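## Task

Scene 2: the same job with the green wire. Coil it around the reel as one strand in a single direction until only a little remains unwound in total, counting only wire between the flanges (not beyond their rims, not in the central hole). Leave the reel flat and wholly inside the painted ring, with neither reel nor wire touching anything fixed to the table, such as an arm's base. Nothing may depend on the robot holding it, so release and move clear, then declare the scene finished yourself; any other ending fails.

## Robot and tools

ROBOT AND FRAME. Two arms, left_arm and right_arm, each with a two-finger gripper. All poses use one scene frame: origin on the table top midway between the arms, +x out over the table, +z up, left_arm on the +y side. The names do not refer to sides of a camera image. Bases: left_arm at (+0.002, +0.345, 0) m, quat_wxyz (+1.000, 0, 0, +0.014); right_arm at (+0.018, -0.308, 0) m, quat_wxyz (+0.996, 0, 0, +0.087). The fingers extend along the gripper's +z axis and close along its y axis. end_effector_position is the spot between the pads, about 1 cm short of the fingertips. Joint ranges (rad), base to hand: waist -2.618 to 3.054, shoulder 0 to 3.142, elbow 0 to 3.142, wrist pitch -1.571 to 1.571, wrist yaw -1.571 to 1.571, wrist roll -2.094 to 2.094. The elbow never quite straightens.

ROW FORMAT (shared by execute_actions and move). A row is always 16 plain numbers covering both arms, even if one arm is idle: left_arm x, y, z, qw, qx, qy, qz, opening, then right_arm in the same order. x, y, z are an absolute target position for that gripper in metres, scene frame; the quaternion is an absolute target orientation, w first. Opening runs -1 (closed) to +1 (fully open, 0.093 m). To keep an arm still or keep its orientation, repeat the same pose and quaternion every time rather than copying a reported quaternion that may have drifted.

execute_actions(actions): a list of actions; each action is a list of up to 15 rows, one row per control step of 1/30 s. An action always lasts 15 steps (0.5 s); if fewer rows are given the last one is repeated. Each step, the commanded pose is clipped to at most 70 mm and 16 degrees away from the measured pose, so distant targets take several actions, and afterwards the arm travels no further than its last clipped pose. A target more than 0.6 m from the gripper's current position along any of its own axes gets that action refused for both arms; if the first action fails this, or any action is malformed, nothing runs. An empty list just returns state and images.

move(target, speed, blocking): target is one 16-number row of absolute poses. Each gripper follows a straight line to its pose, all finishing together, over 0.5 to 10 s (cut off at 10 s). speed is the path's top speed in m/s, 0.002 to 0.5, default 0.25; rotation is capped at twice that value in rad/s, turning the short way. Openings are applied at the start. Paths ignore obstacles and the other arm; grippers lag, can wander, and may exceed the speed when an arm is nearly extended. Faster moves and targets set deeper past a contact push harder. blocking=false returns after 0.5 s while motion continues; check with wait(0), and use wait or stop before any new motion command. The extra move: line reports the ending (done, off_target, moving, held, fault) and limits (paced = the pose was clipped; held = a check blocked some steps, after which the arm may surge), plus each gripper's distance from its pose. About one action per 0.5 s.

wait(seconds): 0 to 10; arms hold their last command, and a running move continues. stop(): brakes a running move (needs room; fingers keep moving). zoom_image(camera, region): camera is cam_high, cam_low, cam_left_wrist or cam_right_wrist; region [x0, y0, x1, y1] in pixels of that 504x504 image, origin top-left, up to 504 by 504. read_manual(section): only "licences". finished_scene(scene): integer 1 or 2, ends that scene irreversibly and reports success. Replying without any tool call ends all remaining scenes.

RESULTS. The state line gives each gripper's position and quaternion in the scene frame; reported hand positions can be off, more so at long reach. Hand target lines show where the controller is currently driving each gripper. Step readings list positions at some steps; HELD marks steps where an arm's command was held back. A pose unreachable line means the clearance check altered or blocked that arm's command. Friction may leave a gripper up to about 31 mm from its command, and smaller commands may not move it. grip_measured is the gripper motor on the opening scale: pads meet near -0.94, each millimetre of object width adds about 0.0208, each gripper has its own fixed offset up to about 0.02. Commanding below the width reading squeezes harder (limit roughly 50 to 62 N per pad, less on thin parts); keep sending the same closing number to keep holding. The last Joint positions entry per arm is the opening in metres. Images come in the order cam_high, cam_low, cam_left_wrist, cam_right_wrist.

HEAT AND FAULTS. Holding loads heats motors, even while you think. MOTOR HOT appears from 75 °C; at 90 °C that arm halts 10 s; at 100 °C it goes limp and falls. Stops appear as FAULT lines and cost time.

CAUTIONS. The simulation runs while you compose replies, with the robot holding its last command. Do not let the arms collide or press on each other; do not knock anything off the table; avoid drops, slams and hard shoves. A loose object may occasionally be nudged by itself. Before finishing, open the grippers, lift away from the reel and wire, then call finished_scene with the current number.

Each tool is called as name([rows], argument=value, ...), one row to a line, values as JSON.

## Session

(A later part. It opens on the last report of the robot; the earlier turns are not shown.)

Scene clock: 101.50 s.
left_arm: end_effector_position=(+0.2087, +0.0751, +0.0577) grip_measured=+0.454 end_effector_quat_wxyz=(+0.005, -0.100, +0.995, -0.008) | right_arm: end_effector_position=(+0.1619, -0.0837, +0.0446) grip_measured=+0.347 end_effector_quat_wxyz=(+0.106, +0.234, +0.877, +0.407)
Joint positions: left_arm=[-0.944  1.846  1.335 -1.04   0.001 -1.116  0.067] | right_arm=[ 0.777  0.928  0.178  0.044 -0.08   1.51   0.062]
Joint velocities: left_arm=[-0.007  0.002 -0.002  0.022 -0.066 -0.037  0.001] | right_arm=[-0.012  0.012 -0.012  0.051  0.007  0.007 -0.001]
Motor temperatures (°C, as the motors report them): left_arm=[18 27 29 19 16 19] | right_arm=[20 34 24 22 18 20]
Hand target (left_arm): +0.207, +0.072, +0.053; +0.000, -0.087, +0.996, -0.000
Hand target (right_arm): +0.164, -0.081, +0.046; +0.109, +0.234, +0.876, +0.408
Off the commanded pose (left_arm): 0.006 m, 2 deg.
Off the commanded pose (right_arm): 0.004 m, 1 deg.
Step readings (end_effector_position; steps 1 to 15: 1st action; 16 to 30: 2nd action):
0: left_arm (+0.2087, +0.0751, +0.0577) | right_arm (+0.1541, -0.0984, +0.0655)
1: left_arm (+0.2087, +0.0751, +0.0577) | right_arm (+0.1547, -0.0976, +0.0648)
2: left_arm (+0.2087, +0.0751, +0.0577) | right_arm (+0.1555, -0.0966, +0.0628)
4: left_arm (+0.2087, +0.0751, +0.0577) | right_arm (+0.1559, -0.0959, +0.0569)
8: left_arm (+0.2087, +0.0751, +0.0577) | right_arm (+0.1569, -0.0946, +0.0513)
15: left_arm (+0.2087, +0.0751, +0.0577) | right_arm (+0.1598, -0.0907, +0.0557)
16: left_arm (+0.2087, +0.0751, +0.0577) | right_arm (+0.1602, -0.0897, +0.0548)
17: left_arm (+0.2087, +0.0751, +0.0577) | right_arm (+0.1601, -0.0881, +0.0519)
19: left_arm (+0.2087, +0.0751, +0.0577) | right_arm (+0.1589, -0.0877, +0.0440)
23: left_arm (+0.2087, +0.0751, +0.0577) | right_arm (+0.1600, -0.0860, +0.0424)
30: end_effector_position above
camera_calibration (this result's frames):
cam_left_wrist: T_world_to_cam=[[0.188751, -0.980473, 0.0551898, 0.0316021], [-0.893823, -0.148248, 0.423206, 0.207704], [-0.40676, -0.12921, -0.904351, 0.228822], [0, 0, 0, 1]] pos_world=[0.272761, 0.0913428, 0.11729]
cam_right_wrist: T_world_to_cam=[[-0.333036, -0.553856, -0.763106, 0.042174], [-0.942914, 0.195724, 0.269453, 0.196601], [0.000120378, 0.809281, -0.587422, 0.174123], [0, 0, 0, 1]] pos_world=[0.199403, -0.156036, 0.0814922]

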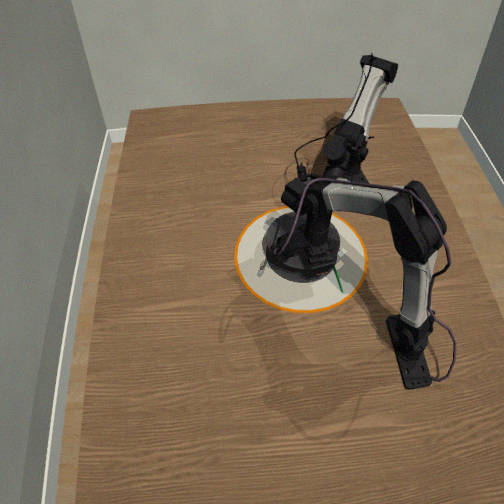

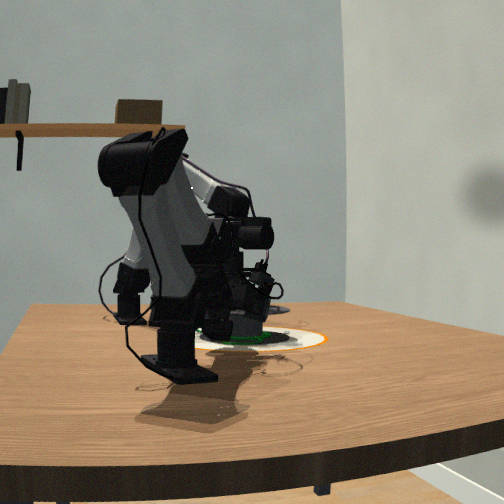

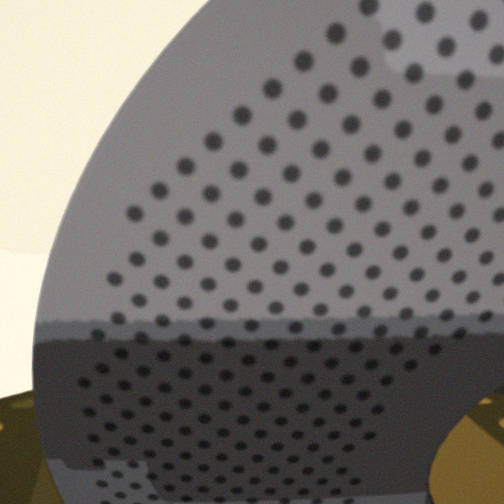

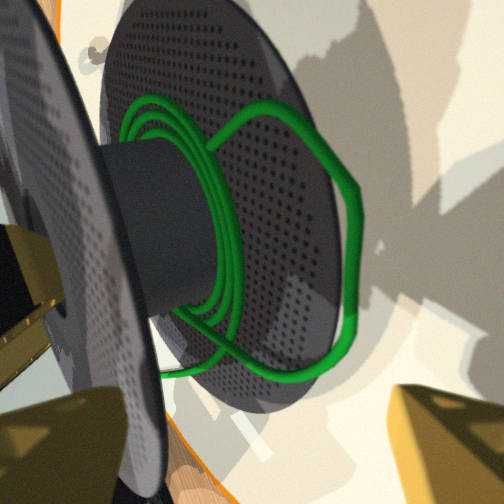

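execute_actions([
  [[0.170,0.072,0.053,0,-0.0872,0.9962,0,0.4,0.170,-0.069,0.049,0.1094,0.2346,0.8754,0.4082,0.35]],
])

Scene clock: 102.87 s.
left_arm: end_effector_position=(+0.1770, +0.0652, +0.0567) grip_measured=+0.454 end_effector_quat_wxyz=(+0.007, -0.083, +0.996, -0.010) | right_arm: end_effector_position=(+0.1663, -0.0755, +0.0433) grip_measured=+0.347 end_effector_quat_wxyz=(+0.104, +0.235, +0.879, +0.402)
Joint positions: left_arm=[-1.041  1.806  1.28  -1.02  -0.003 -1.18   0.067] | right_arm=[ 0.786  1.01   0.205  0.089 -0.072  1.516  0.062]
Joint velocities: left_arm=[-0.007 -0.002  0.017 -0.007 -0.007  0.037  0.001] | right_arm=[-0.012 -0.002 -0.002 -0.051 -0.051 -0.139  0.001]
Motor temperatures (°C, as the motors report them): left_arm=[18 27 29 19 16 19] | right_arm=[20 33 25 22 18 20]
Hand target (left_arm): +0.170, +0.073, +0.053; -0.000, -0.087, +0.996, +0.001
Hand target (right_arm): +0.170, -0.069, +0.049; +0.110, +0.234, +0.876, +0.408
Off the commanded pose (left_arm): 0.010 m, 1 deg.
Off the commanded pose (right_arm): 0.009 m, 1 deg.
Step readings (end_effector_position):
0: left_arm (+0.2087, +0.0751, +0.0577) | right_arm (+0.1626, -0.0830, +0.0456)
1: left_arm (+0.2064, +0.0746, +0.0566) | right_arm (+0.1629, -0.0824, +0.0451)
2: left_arm (+0.2027, +0.0736, +0.0570) | right_arm (+0.1633, -0.0807, +0.0440)
4: left_arm (+0.1887, +0.0706, +0.0566) | right_arm (+0.1640, -0.0781, +0.0424)
8: left_arm (+0.1770, +0.0652, +0.0567) | right_arm (+0.1654, -0.0764, +0.0423)
15: end_effector_position above
camera_calibration (this result's frames):
cam_left_wrist: T_world_to_cam=[[0.15553, -0.986084, 0.0587327, 0.0340015], [-0.900312, -0.117033, 0.419216, 0.177604], [-0.406508, -0.118078, -0.905985, 0.21301], [0, 0, 0, 1]] pos_world=[0.241201, 0.0794657, 0.116533]
cam_right_wrist: T_world_to_cam=[[-0.33736, -0.559787, -0.756853, 0.0471403], [-0.941372, 0.198474, 0.272811, 0.199265], [-0.0025003, 0.804516, -0.593925, 0.167025], [0, 0, 0, 1]] pos_world=[0.203904, -0.147535, 0.0805167]

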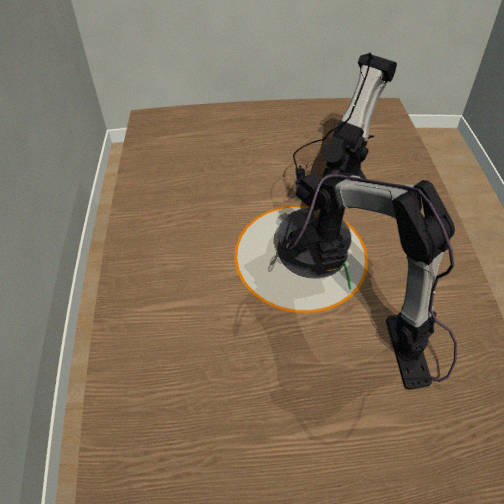

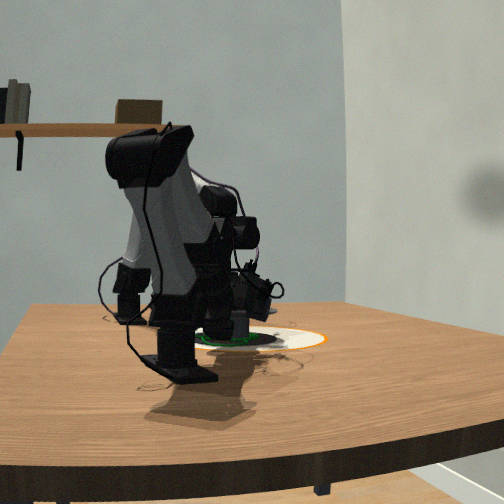

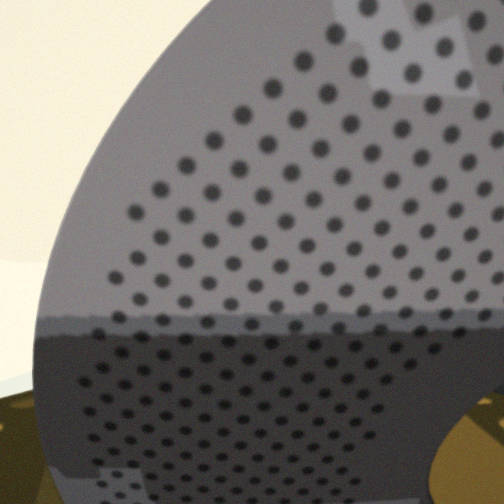

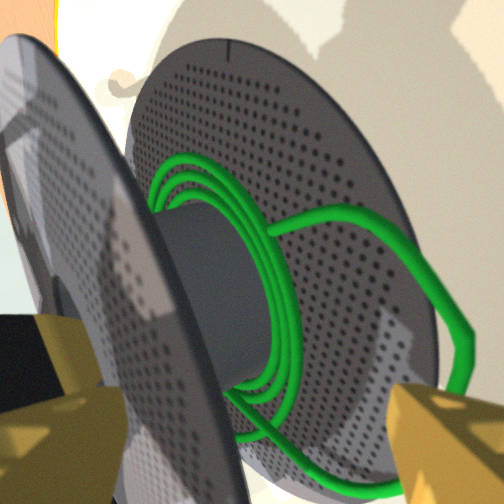

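execute_actions([
  [[0.177,0.065,0.053,0,-0.0872,0.9962,0,0.4,0.152,-0.098,0.052,0.1094,0.2346,0.8754,0.4082,0.35]],
  [[0.195,0.072,0.053,0,-0.0872,0.9962,0,0.4,0.150,-0.102,0.052,0.1094,0.2346,0.8754,0.4082,0.35]],
  [[0.211,0.076,0.053,0,-0.0872,0.9962,0,0.4,0.150,-0.102,0.050,0.1094,0.2346,0.8754,0.4082,0.35]],
])

zoom_image(camera="cam_high", region=[225, 180, 385, 325])

Scene clock: 105.93 s.
left_arm: end_effector_position=(+0.2071, +0.0744, +0.0570) grip_measured=+0.454 end_effector_quat_wxyz=(+0.001, -0.090, +0.996, -0.011) | right_arm: end_effector_position=(+0.1532, -0.0942, +0.0614) grip_measured=+0.347 end_effector_quat_wxyz=(+0.111, +0.232, +0.871, +0.420)
Joint positions: left_arm=[-0.944  1.845  1.331 -1.038  0.01  -1.097  0.067] | right_arm=[ 0.786  0.73   0.18  -0.125 -0.072  1.516  0.062]
Joint velocities: left_arm=[-0.002  0.002  0.002 -0.095 -0.022 -0.051 -0.   ] | right_arm=[-0.017 -0.012  0.007  0.022 -0.066 -0.037 -0.001]
Motor temperatures (°C, as the motors report them): left_arm=[18 27 28 19 16 19] | right_arm=[20 33 25 22 18 20]
Hand target (left_arm): +0.211, +0.076, +0.053; +0.000, -0.087, +0.996, -0.000
Hand target (right_arm): +0.150, -0.102, +0.050; +0.109, +0.235, +0.875, +0.408
Off the commanded pose (left_arm): 0.006 m, 1 deg.
Off the commanded pose (right_arm): 0.014 m, 1 deg.
Step readings (end_effector_position; steps 1 to 15: 1st action; 16 to 30: 2nd action; 31 to 45: 3rd action):
0: left_arm (+0.1770, +0.0652, +0.0567) | right_arm (+0.1666, -0.0752, +0.0437)
1: left_arm (+0.1771, +0.0650, +0.0569) | right_arm (+0.1657, -0.0763, +0.0456)
2: left_arm (+0.1771, +0.0649, +0.0570) | right_arm (+0.1642, -0.0786, +0.0495)
4: left_arm (+0.1771, +0.0649, +0.0570) | right_arm (+0.1625, -0.0809, +0.0591)
8: left_arm (+0.1771, +0.0649, +0.0570) | right_arm (+0.1606, -0.0838, +0.0658)
15: left_arm (+0.1771, +0.0649, +0.0570) | right_arm (+0.1564, -0.0896, +0.0598)
16: left_arm (+0.1784, +0.0652, +0.0570) | right_arm (+0.1560, -0.0902, +0.0599)
17: left_arm (+0.1806, +0.0660, +0.0570) | right_arm (+0.1556, -0.0909, +0.0607)
19: left_arm (+0.1872, +0.0684, +0.0569) | right_arm (+0.1552, -0.0914, +0.0629)
23: left_arm (+0.1921, +0.0706, +0.0570) | right_arm (+0.1543, -0.0926, +0.0629)
30: left_arm (+0.1921, +0.0706, +0.0570) | right_arm (+0.1533, -0.0942, +0.0615)
31: left_arm (+0.1935, +0.0709, +0.0571) | right_arm (+0.1532, -0.0942, +0.0614)
32: left_arm (+0.1956, +0.0712, +0.0570) | right_arm (+0.1532, -0.0942, +0.0614)
34: left_arm (+0.2022, +0.0722, +0.0571) | right_arm (+0.1532, -0.0942, +0.0614)
38: left_arm (+0.2071, +0.0744, +0.0572) | right_arm (+0.1532, -0.0942, +0.0614)
45: end_effector_position above
camera_calibration (this result's frames):
cam_left_wrist: T_world_to_cam=[[0.169892, -0.983688, 0.059117, 0.0352258], [-0.893361, -0.128414, 0.430599, 0.2044], [-0.415983, -0.125968, -0.900605, 0.228894], [0, 0, 0, 1]] pos_world=[0.271835, 0.0897324, 0.116046]
cam_right_wrist: T_world_to_cam=[[-0.319844, -0.534106, -0.78258, 0.0473066], [-0.947402, 0.190197, 0.257399, 0.186879], [0.0113659, 0.823745, -0.566846, 0.190813], [0, 0, 0, 1]] pos_world=[0.190012, -0.167458, 0.0970801]

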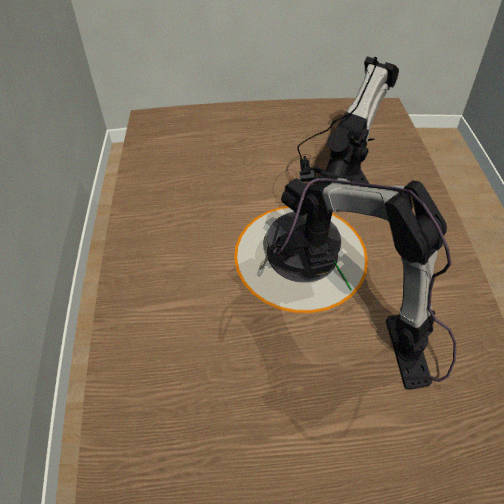

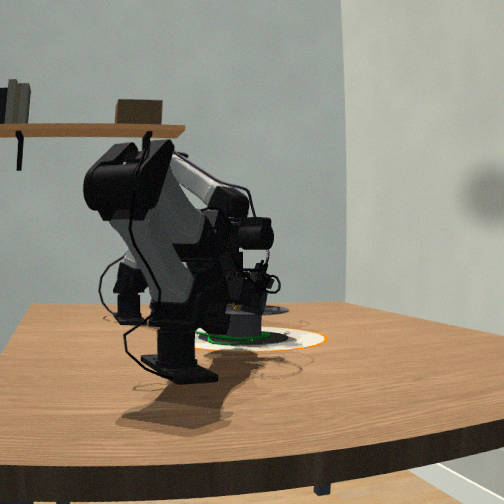

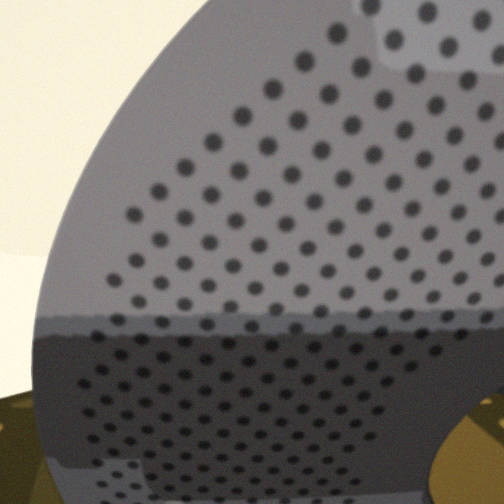

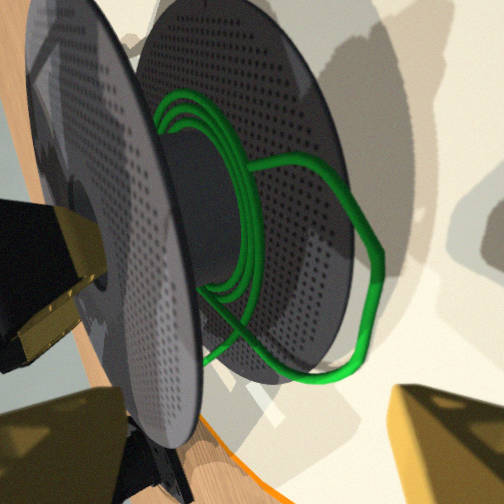

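Region (225, 180, 385, 325) of cam_high's 504x504 image, scaled by 3.150, with more detail than that image has; it fills the top 457 rows of this view, and the rest is white.

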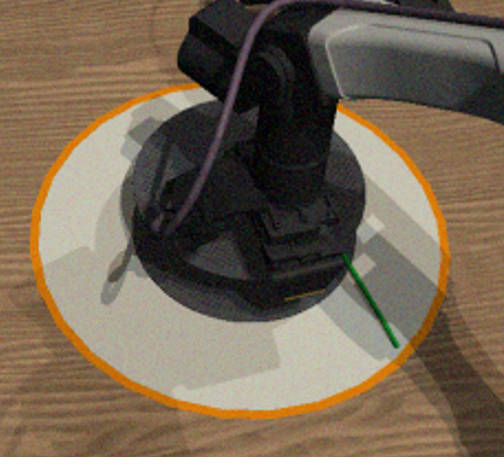

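execute_actions([
  [[0.217,0.090,0.053,0,-0.0872,0.9962,0,0.4,0.135,-0.125,0.07,0.1094,0.2346,0.8754,0.4082,-0.3]],
  [[0.222,0.097,0.053,0,-0.0872,0.9962,0,0.4,0.140,-0.10,0.06,0.0806,0.2811,0.9193,0.2636,-0.65]],
  [[0.222,0.097,0.053,0,-0.0872,0.9962,0,0.4,0.143,-0.09,0.05,0.0806,0.2811,0.9193,0.2636,-0.65]],
])

Scene clock: 114.93 s.
left_arm: end_effector_position=(+0.2232, +0.0874, +0.0570) grip_measured=+0.454 end_effector_quat_wxyz=(+0.001, -0.086, +0.996, -0.011) | right_arm: end_effector_position=(+0.1414, -0.0935, +0.0504) grip_measured=-0.647 end_effector_quat_wxyz=(+0.076, +0.281, +0.920, +0.263)
Joint positions: left_arm=[-0.883  1.845  1.331 -1.038  0.011 -1.028  0.067] | right_arm=[ 0.908  1.017  0.447 -0.448  0.047  1.662  0.014]
Joint velocities: left_arm=[ 0.007 -0.012 -0.012  0.007 -0.022 -0.022  0.   ] | right_arm=[-0.002 -0.002 -0.007 -0.007 -0.066  0.022 -0.001]
Motor temperatures (°C, as the motors report them): left_arm=[18 28 29 19 16 19] | right_arm=[20 31 25 23 18 20]
Hand target (left_arm): +0.222, +0.097, +0.053; -0.000, -0.087, +0.996, +0.000
Hand target (right_arm): +0.143, -0.091, +0.050; +0.081, +0.281, +0.919, +0.263
Off the commanded pose (left_arm): 0.010 m, 1 deg.
Off the commanded pose (right_arm): 0.004 m, 1 deg.
Step readings (end_effector_position; steps 1 to 15: 1st action; 16 to 30: 2nd action; 31 to 45: 3rd action):
0: left_arm (+0.2071, +0.0744, +0.0570) | right_arm (+0.1532, -0.0942, +0.0614)
1: left_arm (+0.2079, +0.0751, +0.0570) | right_arm (+0.1521, -0.0958, +0.0624)
2: left_arm (+0.2095, +0.0763, +0.0570) | right_arm (+0.1503, -0.0985, +0.0655)
4: left_arm (+0.2138, +0.0796, +0.0570) | right_arm (+0.1482, -0.1014, +0.0739)
8: left_arm (+0.2172, +0.0824, +0.0570) | right_arm (+0.1430, -0.1089, +0.0743)
15: left_arm (+0.2172, +0.0824, +0.0570) | right_arm (+0.1372, -0.1202, +0.0661)
16: left_arm (+0.2179, +0.0830, +0.0570) | right_arm (+0.1364, -0.1196, +0.0636)
17: left_arm (+0.2188, +0.0837, +0.0570) | right_arm (+0.1342, -0.1159, +0.0593)
19: left_arm (+0.2212, +0.0857, +0.0570) | right_arm (+0.1330, -0.1065, +0.0552)
23: left_arm (+0.2232, +0.0874, +0.0570) | right_arm (+0.1392, -0.0925, +0.0647)
30: left_arm (+0.2232, +0.0874, +0.0570) | right_arm (+0.1403, -0.0982, +0.0632)
31: left_arm (+0.2232, +0.0874, +0.0570) | right_arm (+0.1404, -0.0982, +0.0613)
32: left_arm (+0.2232, +0.0874, +0.0570) | right_arm (+0.1403, -0.0967, +0.0582)
34: left_arm (+0.2232, +0.0874, +0.0570) | right_arm (+0.1392, -0.0962, +0.0513)
38: left_arm (+0.2232, +0.0874, +0.0570) | right_arm (+0.1399, -0.0953, +0.0490)
45: end_effector_position above
camera_calibration (this result's frames):
cam_left_wrist: T_world_to_cam=[[0.162331, -0.984942, 0.059486, 0.0470496], [-0.8947, -0.121499, 0.429825, 0.220192], [-0.416125, -0.122996, -0.900951, 0.237022], [0, 0, 0, 1]] pos_world=[0.287999, 0.102247, 0.116102]
cam_right_wrist: T_world_to_cam=[[-0.485223, -0.697002, -0.527965, 0.0306274], [-0.872014, 0.34125, 0.350913, 0.177113], [-0.0644194, 0.630664, -0.773378, 0.18724], [0, 0, 0, 1]] pos_world=[0.181368, -0.157178, 0.0988261]

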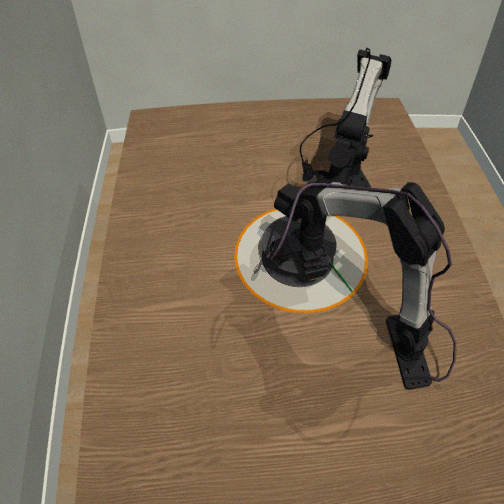

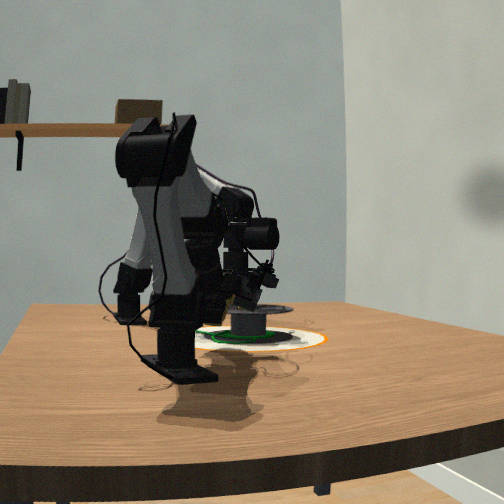

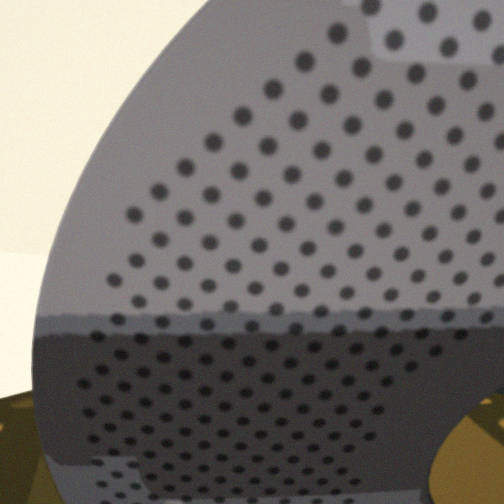

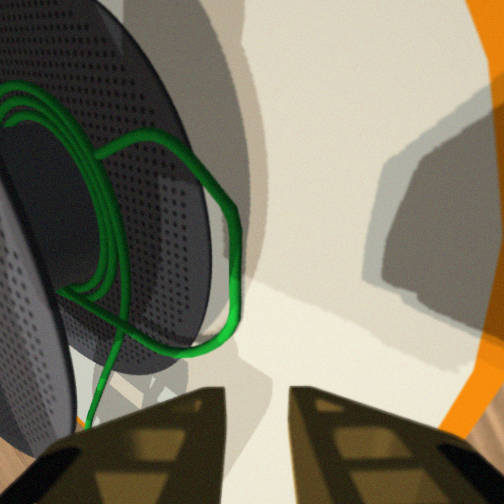

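execute_actions([
  [[0.2232,0.0874,0.07,0,-0.0872,0.9962,0,0.4,0.13,-0.13,0.07,0.0806,0.2811,0.9193,0.2636,-0.65]],
  [[0.2232,0.0874,0.088,0,-0.0872,0.9962,0,0.4,0.15,-0.15,0.08,0.037,0.079,0.9029,0.421,-0.65]],
])

zoom_image(camera="cam_low", region=[170, 260, 340, 370])

Scene clock: 124.90 s.
left_arm: end_effector_position=(+0.2198, +0.0936, +0.0774) grip_measured=+0.454 end_effector_quat_wxyz=(-0.010, -0.088, +0.996, +0.013) | right_arm: end_effector_position=(+0.1635, -0.1595, +0.0845) grip_measured=-0.647 end_effector_quat_wxyz=(+0.103, +0.186, +0.894, +0.394)
Joint positions: left_arm=[-0.883  1.848  1.418 -1.173  0.002 -1.032  0.067] | right_arm=[ 0.211  0.563  0.321 -0.633 -0.516  0.985  0.014]
Joint velocities: left_arm=[-0.012 -0.017 -0.017  0.022  0.007 -0.022  0.   ] | right_arm=[-0.842  0.725 -0.017  0.037 -1.15  -1.121 -0.001]
Motor temperatures (°C, as the motors report them): left_arm=[18 29 28 19 16 19] | right_arm=[20 30 25 23 18 20]
Hand target (left_arm): +0.223, +0.088, +0.088; -0.000, -0.087, +0.996, -0.000
Hand target (right_arm): +0.150, -0.149, +0.086; +0.066, +0.112, +0.894, +0.429
Off the commanded pose (left_arm): 0.013 m, 2 deg.
Off the commanded pose (right_arm): 0.017 m, 15 deg; orientation clipped at the last step of the last action.
Step readings (end_effector_position; steps 1 to 15: 1st action; 16 to 30: 2nd action):
0: left_arm (+0.2232, +0.0874, +0.0570) | right_arm (+0.1418, -0.0931, +0.0508)
1: left_arm (+0.2233, +0.0873, +0.0585) | right_arm (+0.1412, -0.0952, +0.0532)
2: left_arm (+0.2233, +0.0876, +0.0599) | right_arm (+0.1409, -0.0999, +0.0584)
4: left_arm (+0.2229, +0.0885, +0.0626) | right_arm (+0.1414, -0.1056, +0.0711)
8: left_arm (+0.2213, +0.0911, +0.0637) | right_arm (+0.1381, -0.1155, +0.0745)
15: left_arm (+0.2200, +0.0927, +0.0637) | right_arm (+0.1326, -0.1251, +0.0690)
16: left_arm (+0.2200, +0.0928, +0.0656) | right_arm (+0.1351, -0.1269, +0.0705)
17: left_arm (+0.2200, +0.0931, +0.0682) | right_arm (+0.1441, -0.1350, +0.0740)
19: left_arm (+0.2210, +0.0920, +0.0736) | right_arm (+0.1579, -0.1489, +0.0820)
23: left_arm (+0.2225, +0.0905, +0.0773) | right_arm (+0.1645, -0.1588, +0.0854)
30: end_effector_position above
camera_calibration (this result's frames):
cam_left_wrist: T_world_to_cam=[[0.166599, -0.985966, 0.0107935, 0.0554051], [-0.882468, -0.14421, 0.447721, 0.207262], [-0.439881, -0.0841148, -0.894108, 0.255789], [0, 0, 0, 1]] pos_world=[0.286189, 0.106032, 0.135309]
cam_right_wrist: T_world_to_cam=[[-0.259746, -0.615291, -0.744277, 0.00779814], [-0.96396, 0.119273, 0.237811, 0.196134], [-0.057551, 0.779224, -0.624097, 0.266626], [0, 0, 0, 1]] pos_world=[0.206435, -0.226357, 0.125561]

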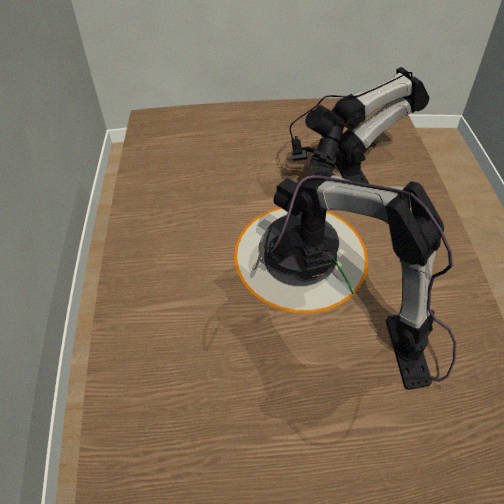

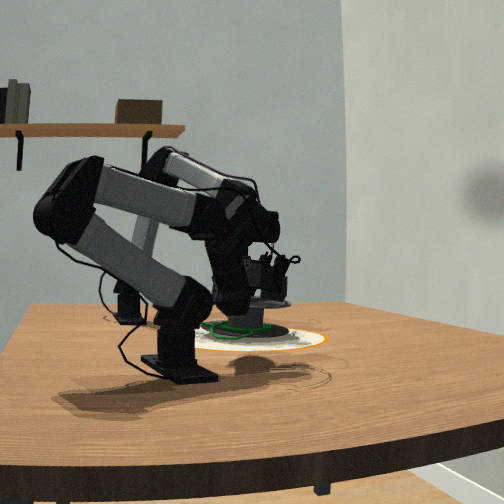

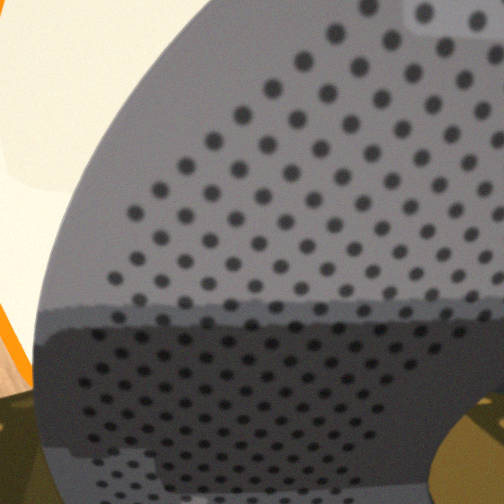

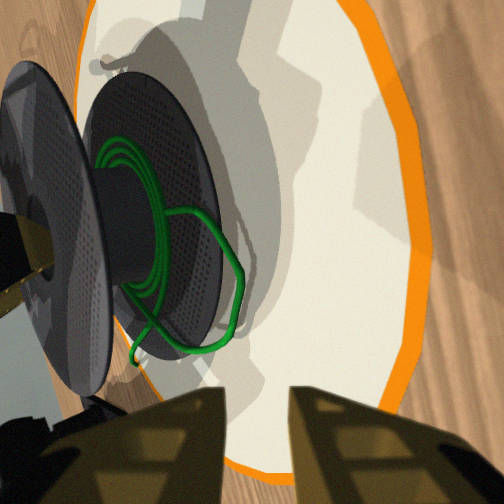

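Region (170, 260, 340, 370) of cam_low's 504x504 image, scaled by 2.965, with more detail than that image has; it fills the top 326 rows of this view, and the rest is white.

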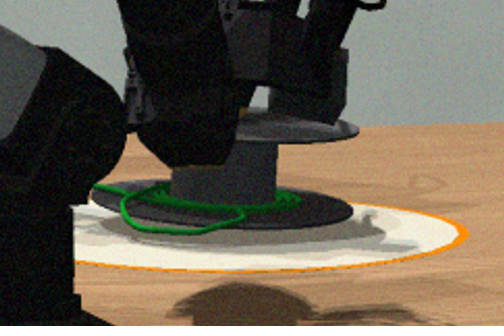

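execute_actions([
  [[0.201,0.085,0.092,0,-0.2164,0.9763,0,0.4,0.18,-0.165,0.08,-0.0191,-0.0392,0.8979,0.438,-0.65]],
  [[0.184,0.074,0.092,0,-0.342,0.9397,0,0.4,0.21,-0.17,0.07,-0.0234,-0.0368,0.8426,0.5368,-0.65]],
  [[0.177,0.068,0.092,0,-0.4067,0.9135,0,0.4,0.21,-0.16,0.06,-0.0234,-0.0368,0.8426,0.5368,-0.65]],
])

zoom_image(camera="cam_low", region=[170, 260, 340, 370])

Scene clock: 127.37 s.
left_arm: end_effector_position=(+0.1780, +0.0695, +0.0802) grip_measured=+0.453 end_effector_quat_wxyz=(-0.005, -0.403, +0.915, +0.019) | right_arm: end_effector_position=(+0.2141, -0.1634, +0.0642) grip_measured=-0.647 end_effector_quat_wxyz=(-0.014, -0.041, +0.847, +0.530)
Joint positions: left_arm=[-1.028  1.831  1.406 -1.185  0.004 -1.831  0.067] | right_arm=[-0.205  1.624  0.66  -0.821 -1.107 -0.261  0.014]
Joint velocities: left_arm=[ 0.002 -0.007 -0.007  0.007 -0.037 -0.051  0.001] | right_arm=[-0.012 -0.002 -0.002  0.037  0.037  0.007  0.001]
Motor temperatures (°C, as the motors report them): left_arm=[18 30 28 19 16 19] | right_arm=[20 30 25 23 18 20]
Hand target (left_arm): +0.177, +0.068, +0.092; -0.000, -0.406, +0.914, +0.000
Hand target (right_arm): +0.210, -0.160, +0.060; -0.024, -0.037, +0.843, +0.536
Off the commanded pose (left_arm): 0.012 m, 2 deg.
Off the commanded pose (right_arm): 0.007 m, 1 deg.
Step readings (end_effector_position; steps 1 to 15: 1st action; 16 to 30: 2nd action; 31 to 45: 3rd action):
0: left_arm (+0.2195, +0.0940, +0.0774) | right_arm (+0.1515, -0.1479, +0.0892)
1: left_arm (+0.2180, +0.0934, +0.0775) | right_arm (+0.1542, -0.1503, +0.0888)
2: left_arm (+0.2153, +0.0925, +0.0776) | right_arm (+0.1653, -0.1582, +0.0857)
4: left_arm (+0.2089, +0.0896, +0.0784) | right_arm (+0.1814, -0.1693, +0.0781)
8: left_arm (+0.2022, +0.0859, +0.0800) | right_arm (+0.1880, -0.1687, +0.0750)
15: left_arm (+0.2020, +0.0860, +0.0802) | right_arm (+0.1856, -0.1642, +0.0791)
16: left_arm (+0.2006, +0.0849, +0.0802) | right_arm (+0.1880, -0.1648, +0.0795)
17: left_arm (+0.1981, +0.0833, +0.0802) | right_arm (+0.1951, -0.1696, +0.0759)
19: left_arm (+0.1921, +0.0788, +0.0802) | right_arm (+0.2029, -0.1762, +0.0640)
23: left_arm (+0.1851, +0.0741, +0.0802) | right_arm (+0.2058, -0.1737, +0.0586)
30: left_arm (+0.1851, +0.0741, +0.0802) | right_arm (+0.2096, -0.1708, +0.0671)
31: left_arm (+0.1844, +0.0736, +0.0802) | right_arm (+0.2098, -0.1697, +0.0669)
32: left_arm (+0.1832, +0.0729, +0.0802) | right_arm (+0.2098, -0.1677, +0.0661)
34: left_arm (+0.1807, +0.0713, +0.0802) | right_arm (+0.2098, -0.1646, +0.0649)
38: left_arm (+0.1780, +0.0695, +0.0802) | right_arm (+0.2121, -0.1635, +0.0643)
45: end_effector_position above
camera_calibration (this result's frames):
cam_left_wrist: T_world_to_cam=[[0.732161, -0.681132, -0.000822961, -0.0823228], [-0.616044, -0.662711, 0.425798, 0.156013], [-0.29057, -0.311246, -0.904818, 0.227968], [0, 0, 0, 1]] pos_world=[0.222625, 0.118273, 0.139772]
cam_right_wrist: T_world_to_cam=[[0.0442284, -0.433603, -0.900018, -0.022003], [-0.887397, -0.430861, 0.163968, 0.148701], [-0.458879, 0.791421, -0.403834, 0.333635], [0, 0, 0, 1]] pos_world=[0.286028, -0.209517, 0.090548]

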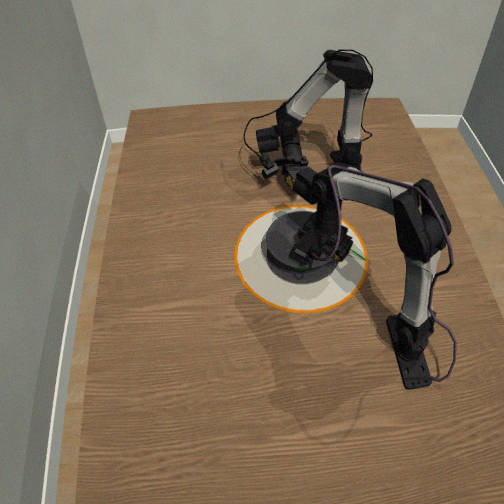

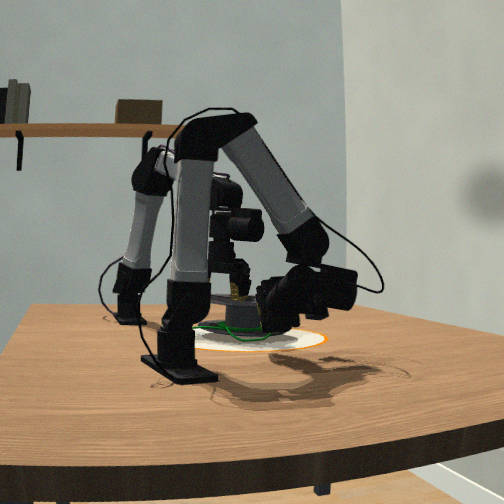

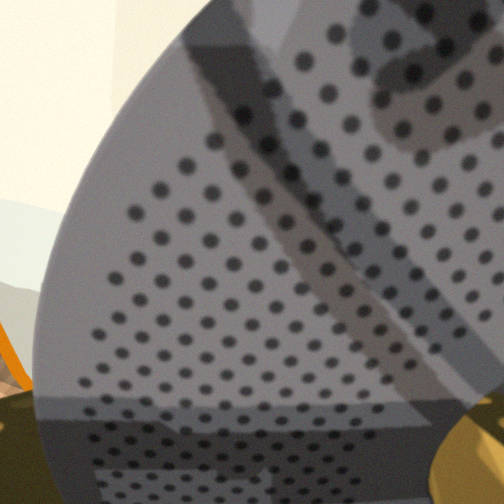

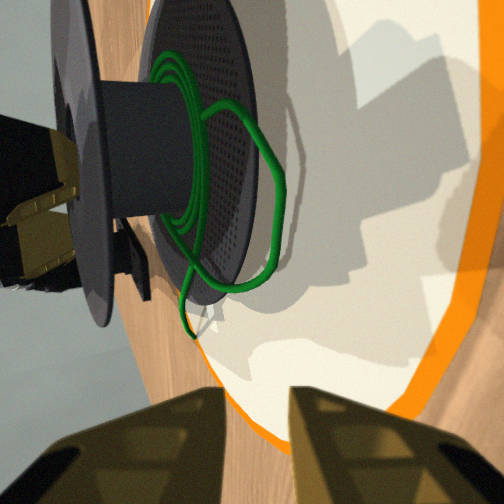

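Region (170, 260, 340, 370) of cam_low's 504x504 image, scaled by 2.965, with more detail than that image has; it fills the top 326 rows of this view, and the rest is white.

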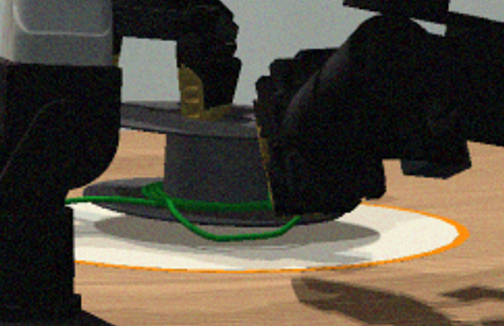

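execute_actions([
  [[0.177,0.068,0.118,0,-0.4067,0.9135,0,0.4,0.212,-0.15,0.055,0.0106,0.0138,0.7933,0.6087,-0.6]],
  [[0.177,0.068,0.118,0,-0.4067,0.9135,0,0.4,0.212,-0.125,0.045,0.0106,0.0138,0.7933,0.6087,-0.6]],
])

zoom_image(camera="cam_low", region=[170, 250, 340, 370])

Scene clock: 130.43 s.
left_arm: end_effector_position=(+0.1747, +0.0748, +0.1007) grip_measured=+0.453 end_effector_quat_wxyz=(-0.006, -0.407, +0.913, +0.028) | right_arm: end_effector_position=(+0.2083, -0.1278, +0.0433) grip_measured=-0.603 end_effector_quat_wxyz=(-0.015, +0.006, +0.794, +0.608)
Joint positions: left_arm=[-1.028  1.813  1.465 -1.28   0.004 -1.839  0.067] | right_arm=[-0.083  1.67   0.388 -0.019 -1.297  0.312  0.016]
Joint velocities: left_arm=[ 0.012 -0.012 -0.027 -0.022 -0.037 -0.007  0.   ] | right_arm=[ 0.022 -0.105 -0.188  0.637  0.11   0.52  -0.001]
Motor temperatures (°C, as the motors report them): left_arm=[18 30 28 19 16 19] | right_arm=[20 30 25 23 18 20]
Hand target (left_arm): +0.177, +0.068, +0.118; -0.000, -0.406, +0.914, -0.000
Hand target (right_arm): +0.211, -0.126, +0.044; +0.000, +0.005, +0.796, +0.606
Off the commanded pose (left_arm): 0.019 m, 3 deg.
Off the commanded pose (right_arm): 0.005 m, 3 deg.
Step readings (end_effector_position; steps 1 to 15: 1st action; 16 to 30: 2nd action):
0: left_arm (+0.1780, +0.0695, +0.0802) | right_arm (+0.2147, -0.1634, +0.0641)
1: left_arm (+0.1778, +0.0699, +0.0821) | right_arm (+0.2153, -0.1613, +0.0645)
2: left_arm (+0.1771, +0.0709, +0.0847) | right_arm (+0.2146, -0.1591, +0.0629)
4: left_arm (+0.1770, +0.0712, +0.0921) | right_arm (+0.2077, -0.1563, +0.0561)
8: left_arm (+0.1772, +0.0707, +0.1002) | right_arm (+0.2039, -0.1535, +0.0527)
15: left_arm (+0.1751, +0.0741, +0.1007) | right_arm (+0.2111, -0.1522, +0.0521)
16: left_arm (+0.1750, +0.0743, +0.1007) | right_arm (+0.2109, -0.1493, +0.0515)
17: left_arm (+0.1749, +0.0744, +0.1007) | right_arm (+0.2096, -0.1432, +0.0510)
19: left_arm (+0.1748, +0.0746, +0.1007) | right_arm (+0.2077, -0.1330, +0.0505)
23: left_arm (+0.1747, +0.0747, +0.1007) | right_arm (+0.2087, -0.1284, +0.0465)
30: end_effector_position above
camera_calibration (this result's frames):
cam_left_wrist: T_world_to_cam=[[0.737748, -0.674813, -0.0188386, -0.0759307], [-0.606299, -0.6746, 0.42109, 0.148342], [-0.296865, -0.299236, -0.906823, 0.247571], [0, 0, 0, 1]] pos_world=[0.219453, 0.122915, 0.160607]
cam_right_wrist: T_world_to_cam=[[-0.0378348, -0.25989, -0.964897, 0.0170438], [-0.910248, -0.389465, 0.140593, 0.173289], [-0.412332, 0.883614, -0.221829, 0.288574], [0, 0, 0, 1]] pos_world=[0.277369, -0.183068, 0.0560965]

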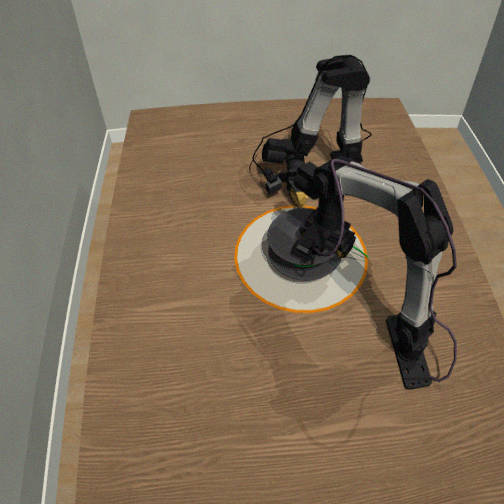

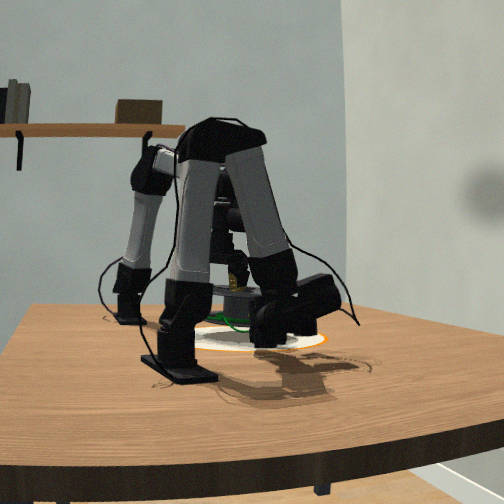

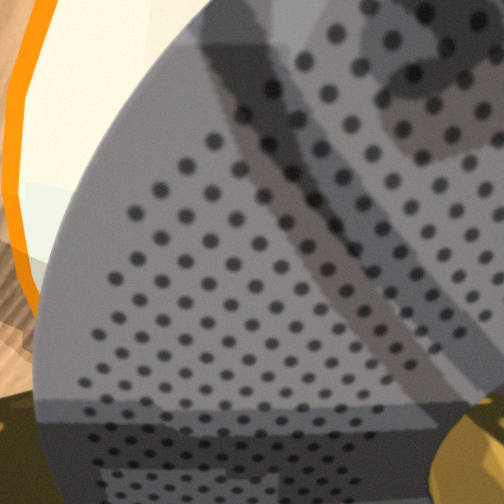

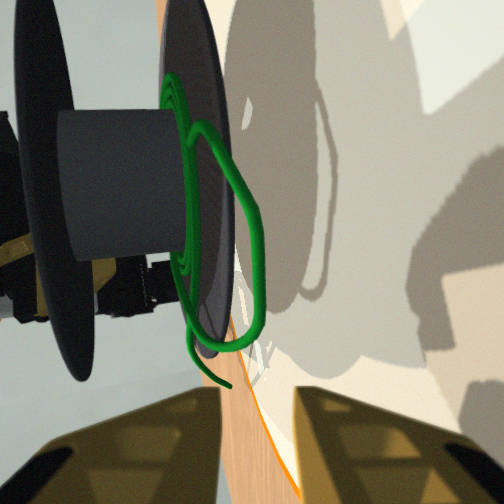

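Region (170, 250, 340, 370) of cam_low's 504x504 image, scaled by 2.965, with more detail than that image has; it fills the top 356 rows of this view, and the rest is white.

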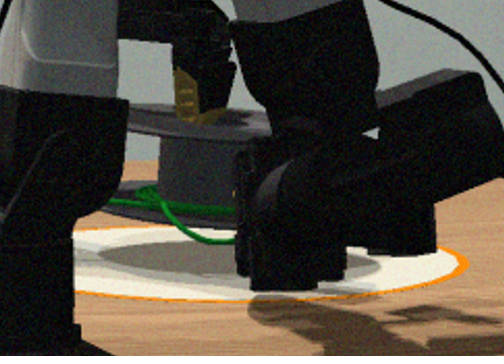

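execute_actions([
  [[0.177,0.068,0.118,0,-0.4067,0.9135,0,0.4,0.214,-0.108,0.028,0.0106,0.0138,0.7933,0.6087,-0.6]],
  [[0.177,0.068,0.118,0,-0.4067,0.9135,0,0.4,0.214,-0.100,0.028,0.0106,0.0138,0.7933,0.6087,-0.6]],
])

Scene clock: 133.37 s.
left_arm: end_effector_position=(+0.1747, +0.0748, +0.1007) grip_measured=+0.453 end_effector_quat_wxyz=(-0.006, -0.407, +0.913, +0.028) | right_arm: end_effector_position=(+0.2199, -0.1006, +0.0345) grip_measured=-0.603 end_effector_quat_wxyz=(+0.016, +0.004, +0.791, +0.612)
Joint positions: left_arm=[-1.028  1.813  1.465 -1.28   0.004 -1.839  0.067] | right_arm=[ 0.049  1.788  0.27   0.717 -1.214  0.781  0.016]
Joint velocities: left_arm=[-0.017 -0.002 -0.012  0.022  0.037 -0.022 -0.001] | right_arm=[-0.012  0.017 -0.012  0.125  0.007  0.095 -0.   ]
Motor temperatures (°C, as the motors report them): left_arm=[18 31 28 19 16 19] | right_arm=[20 30 25 23 18 20]
Hand target (left_arm): +0.177, +0.068, +0.118; -0.000, -0.406, +0.914, -0.000
Hand target (right_arm): +0.214, -0.100, +0.028; +0.010, +0.012, +0.795, +0.607
Off the commanded pose (left_arm): 0.019 m, 3 deg.
Off the commanded pose (right_arm): 0.009 m, 1 deg.
Step readings (end_effector_position; steps 1 to 15: 1st action; 16 to 30: 2nd action):
0: left_arm (+0.1747, +0.0748, +0.1007) | right_arm (+0.2168, -0.1270, +0.0463)
1: left_arm (+0.1747, +0.0748, +0.1007) | right_arm (+0.2168, -0.1248, +0.0449)
2: left_arm (+0.1747, +0.0748, +0.1007) | right_arm (+0.2156, -0.1202, +0.0426)
4: left_arm (+0.1747, +0.0748, +0.1007) | right_arm (+0.2121, -0.1131, +0.0376)
8: left_arm (+0.1747, +0.0748, +0.1007) | right_arm (+0.2108, -0.1104, +0.0325)
15: left_arm (+0.1747, +0.0748, +0.1007) | right_arm (+0.2160, -0.1098, +0.0325)
16: left_arm (+0.1747, +0.0748, +0.1007) | right_arm (+0.2164, -0.1086, +0.0324)
17: left_arm (+0.1747, +0.0748, +0.1007) | right_arm (+0.2159, -0.1060, +0.0326)
19: left_arm (+0.1747, +0.0748, +0.1007) | right_arm (+0.2153, -0.1021, +0.0336)
23: left_arm (+0.1747, +0.0748, +0.1007) | right_arm (+0.2169, -0.1009, +0.0336)
30: end_effector_position above
camera_calibration (this result's frames):
cam_left_wrist: T_world_to_cam=[[0.737748, -0.674813, -0.0188386, -0.0759307], [-0.606299, -0.6746, 0.42109, 0.148342], [-0.296865, -0.299236, -0.906823, 0.247571], [0, 0, 0, 1]] pos_world=[0.219453, 0.122915, 0.160607]
cam_right_wrist: T_world_to_cam=[[0.00355105, -0.249962, -0.968249, 0.00798733], [-0.929003, -0.359134, 0.0893065, 0.204652], [-0.370054, 0.899189, -0.233491, 0.260067], [0, 0, 0, 1]] pos_world=[0.286333, -0.158356, 0.0501803]

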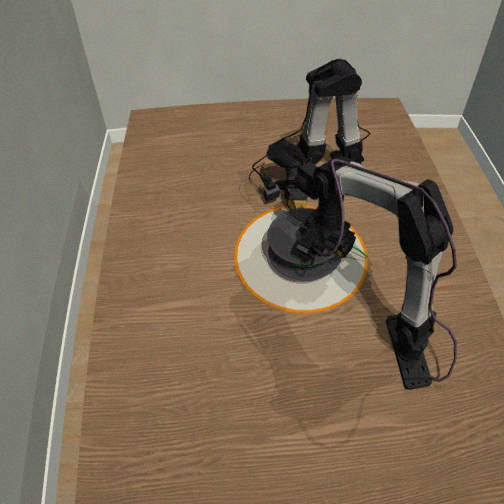

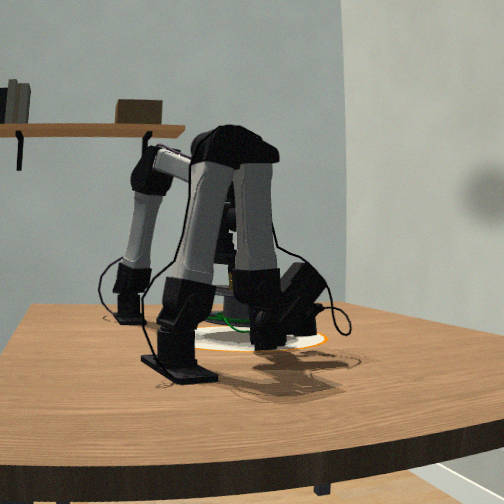

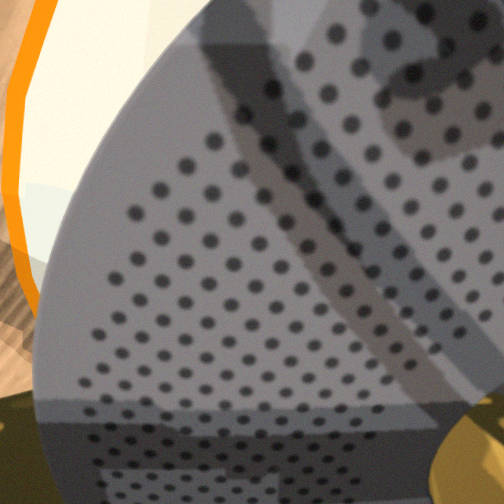

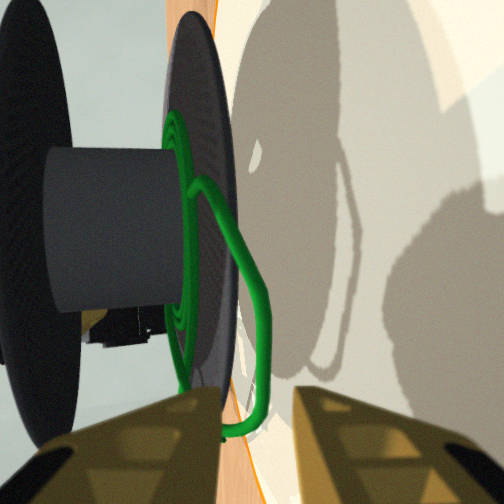

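execute_actions([
  [[0.177,0.068,0.118,0,-0.4067,0.9135,0,0.4,0.211,-0.094,0.024,0.0106,0.0138,0.7933,0.6087,-0.6]],
  [[0.177,0.068,0.118,0,-0.4067,0.9135,0,0.4,0.211,-0.088,0.023,0.0106,0.0138,0.7933,0.6087,-0.6]],
])

Scene clock: 135.67 s.
left_arm: end_effector_position=(+0.1747, +0.0748, +0.1007) grip_measured=+0.453 end_effector_quat_wxyz=(-0.006, -0.407, +0.913, +0.028) | right_arm: end_effector_position=(+0.2195, -0.0874, +0.0312) grip_measured=-0.603 end_effector_quat_wxyz=(+0.022, +0.002, +0.789, +0.614)
Joint positions: left_arm=[-1.028  1.813  1.465 -1.28   0.004 -1.839  0.067] | right_arm=[ 0.113  1.867  0.248  0.949 -1.165  0.909  0.016]
Joint velocities: left_arm=[-0.027  0.007  0.002 -0.007 -0.022  0.037 -0.   ] | right_arm=[-0.017 -0.002 -0.032  0.051  0.037  0.007 -0.001]
Motor temperatures (°C, as the motors report them): left_arm=[18 32 28 19 16 19] | right_arm=[20 30 25 23 18 20]
Hand target (left_arm): +0.177, +0.068, +0.118; -0.000, -0.406, +0.914, -0.000
Hand target (right_arm): +0.211, -0.088, +0.023; +0.010, +0.013, +0.794, +0.607
Off the commanded pose (left_arm): 0.019 m, 3 deg.
Off the commanded pose (right_arm): 0.012 m, 2 deg.
Step readings (end_effector_position; steps 1 to 15: 1st action; 16 to 30: 2nd action):
0: left_arm (+0.1747, +0.0748, +0.1007) | right_arm (+0.2221, -0.1003, +0.0361)
1: left_arm (+0.1747, +0.0748, +0.1007) | right_arm (+0.2217, -0.0995, +0.0356)
2: left_arm (+0.1747, +0.0748, +0.1007) | right_arm (+0.2201, -0.0978, +0.0345)
4: left_arm (+0.1747, +0.0748, +0.1007) | right_arm (+0.2161, -0.0953, +0.0316)
8: left_arm (+0.1747, +0.0748, +0.1007) | right_arm (+0.2148, -0.0946, +0.0293)
15: left_arm (+0.1747, +0.0748, +0.1007) | right_arm (+0.2181, -0.0940, +0.0313)
16: left_arm (+0.1747, +0.0748, +0.1007) | right_arm (+0.2183, -0.0932, +0.0312)
17: left_arm (+0.1747, +0.0748, +0.1007) | right_arm (+0.2176, -0.0914, +0.0309)
19: left_arm (+0.1747, +0.0748, +0.1007) | right_arm (+0.2160, -0.0888, +0.0300)
23: left_arm (+0.1747, +0.0748, +0.1007) | right_arm (+0.2173, -0.0878, +0.0298)
30: end_effector_position above
camera_calibration (this result's frames):
cam_left_wrist: T_world_to_cam=[[0.737748, -0.674813, -0.0188386, -0.0759307], [-0.606299, -0.6746, 0.42109, 0.148342], [-0.296865, -0.299236, -0.906823, 0.247571], [0, 0, 0, 1]] pos_world=[0.219453, 0.122915, 0.160607]
cam_right_wrist: T_world_to_cam=[[0.0126322, -0.244477, -0.969573, 0.00665746], [-0.931208, -0.356119, 0.0776626, 0.210446], [-0.36427, 0.901893, -0.232157, 0.246187], [0, 0, 0, 1]] pos_world=[0.285563, -0.145463, 0.0472653]

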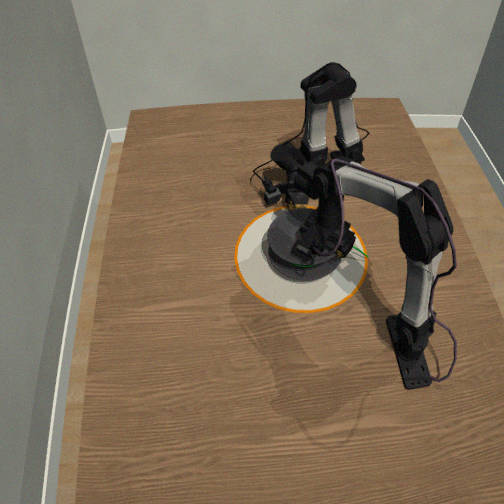

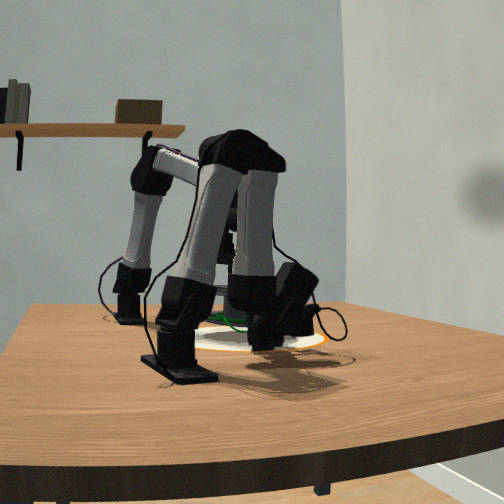

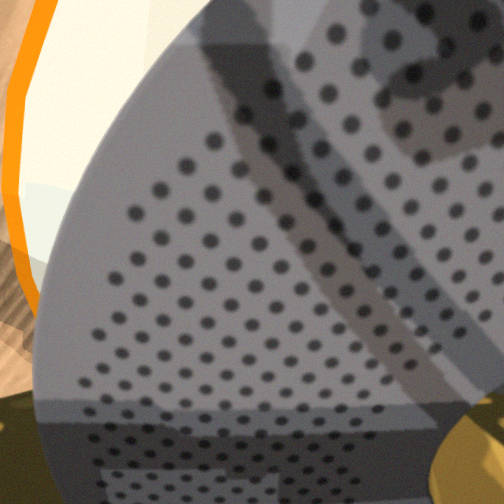

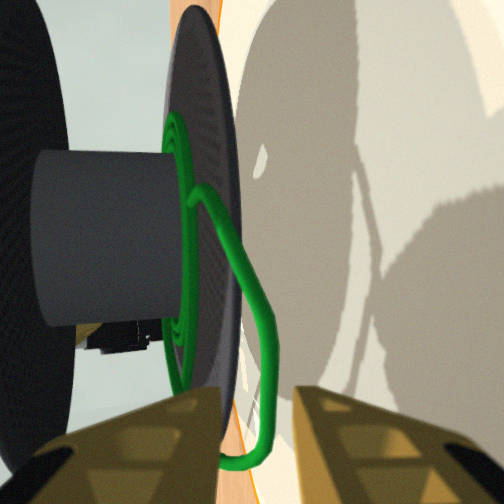

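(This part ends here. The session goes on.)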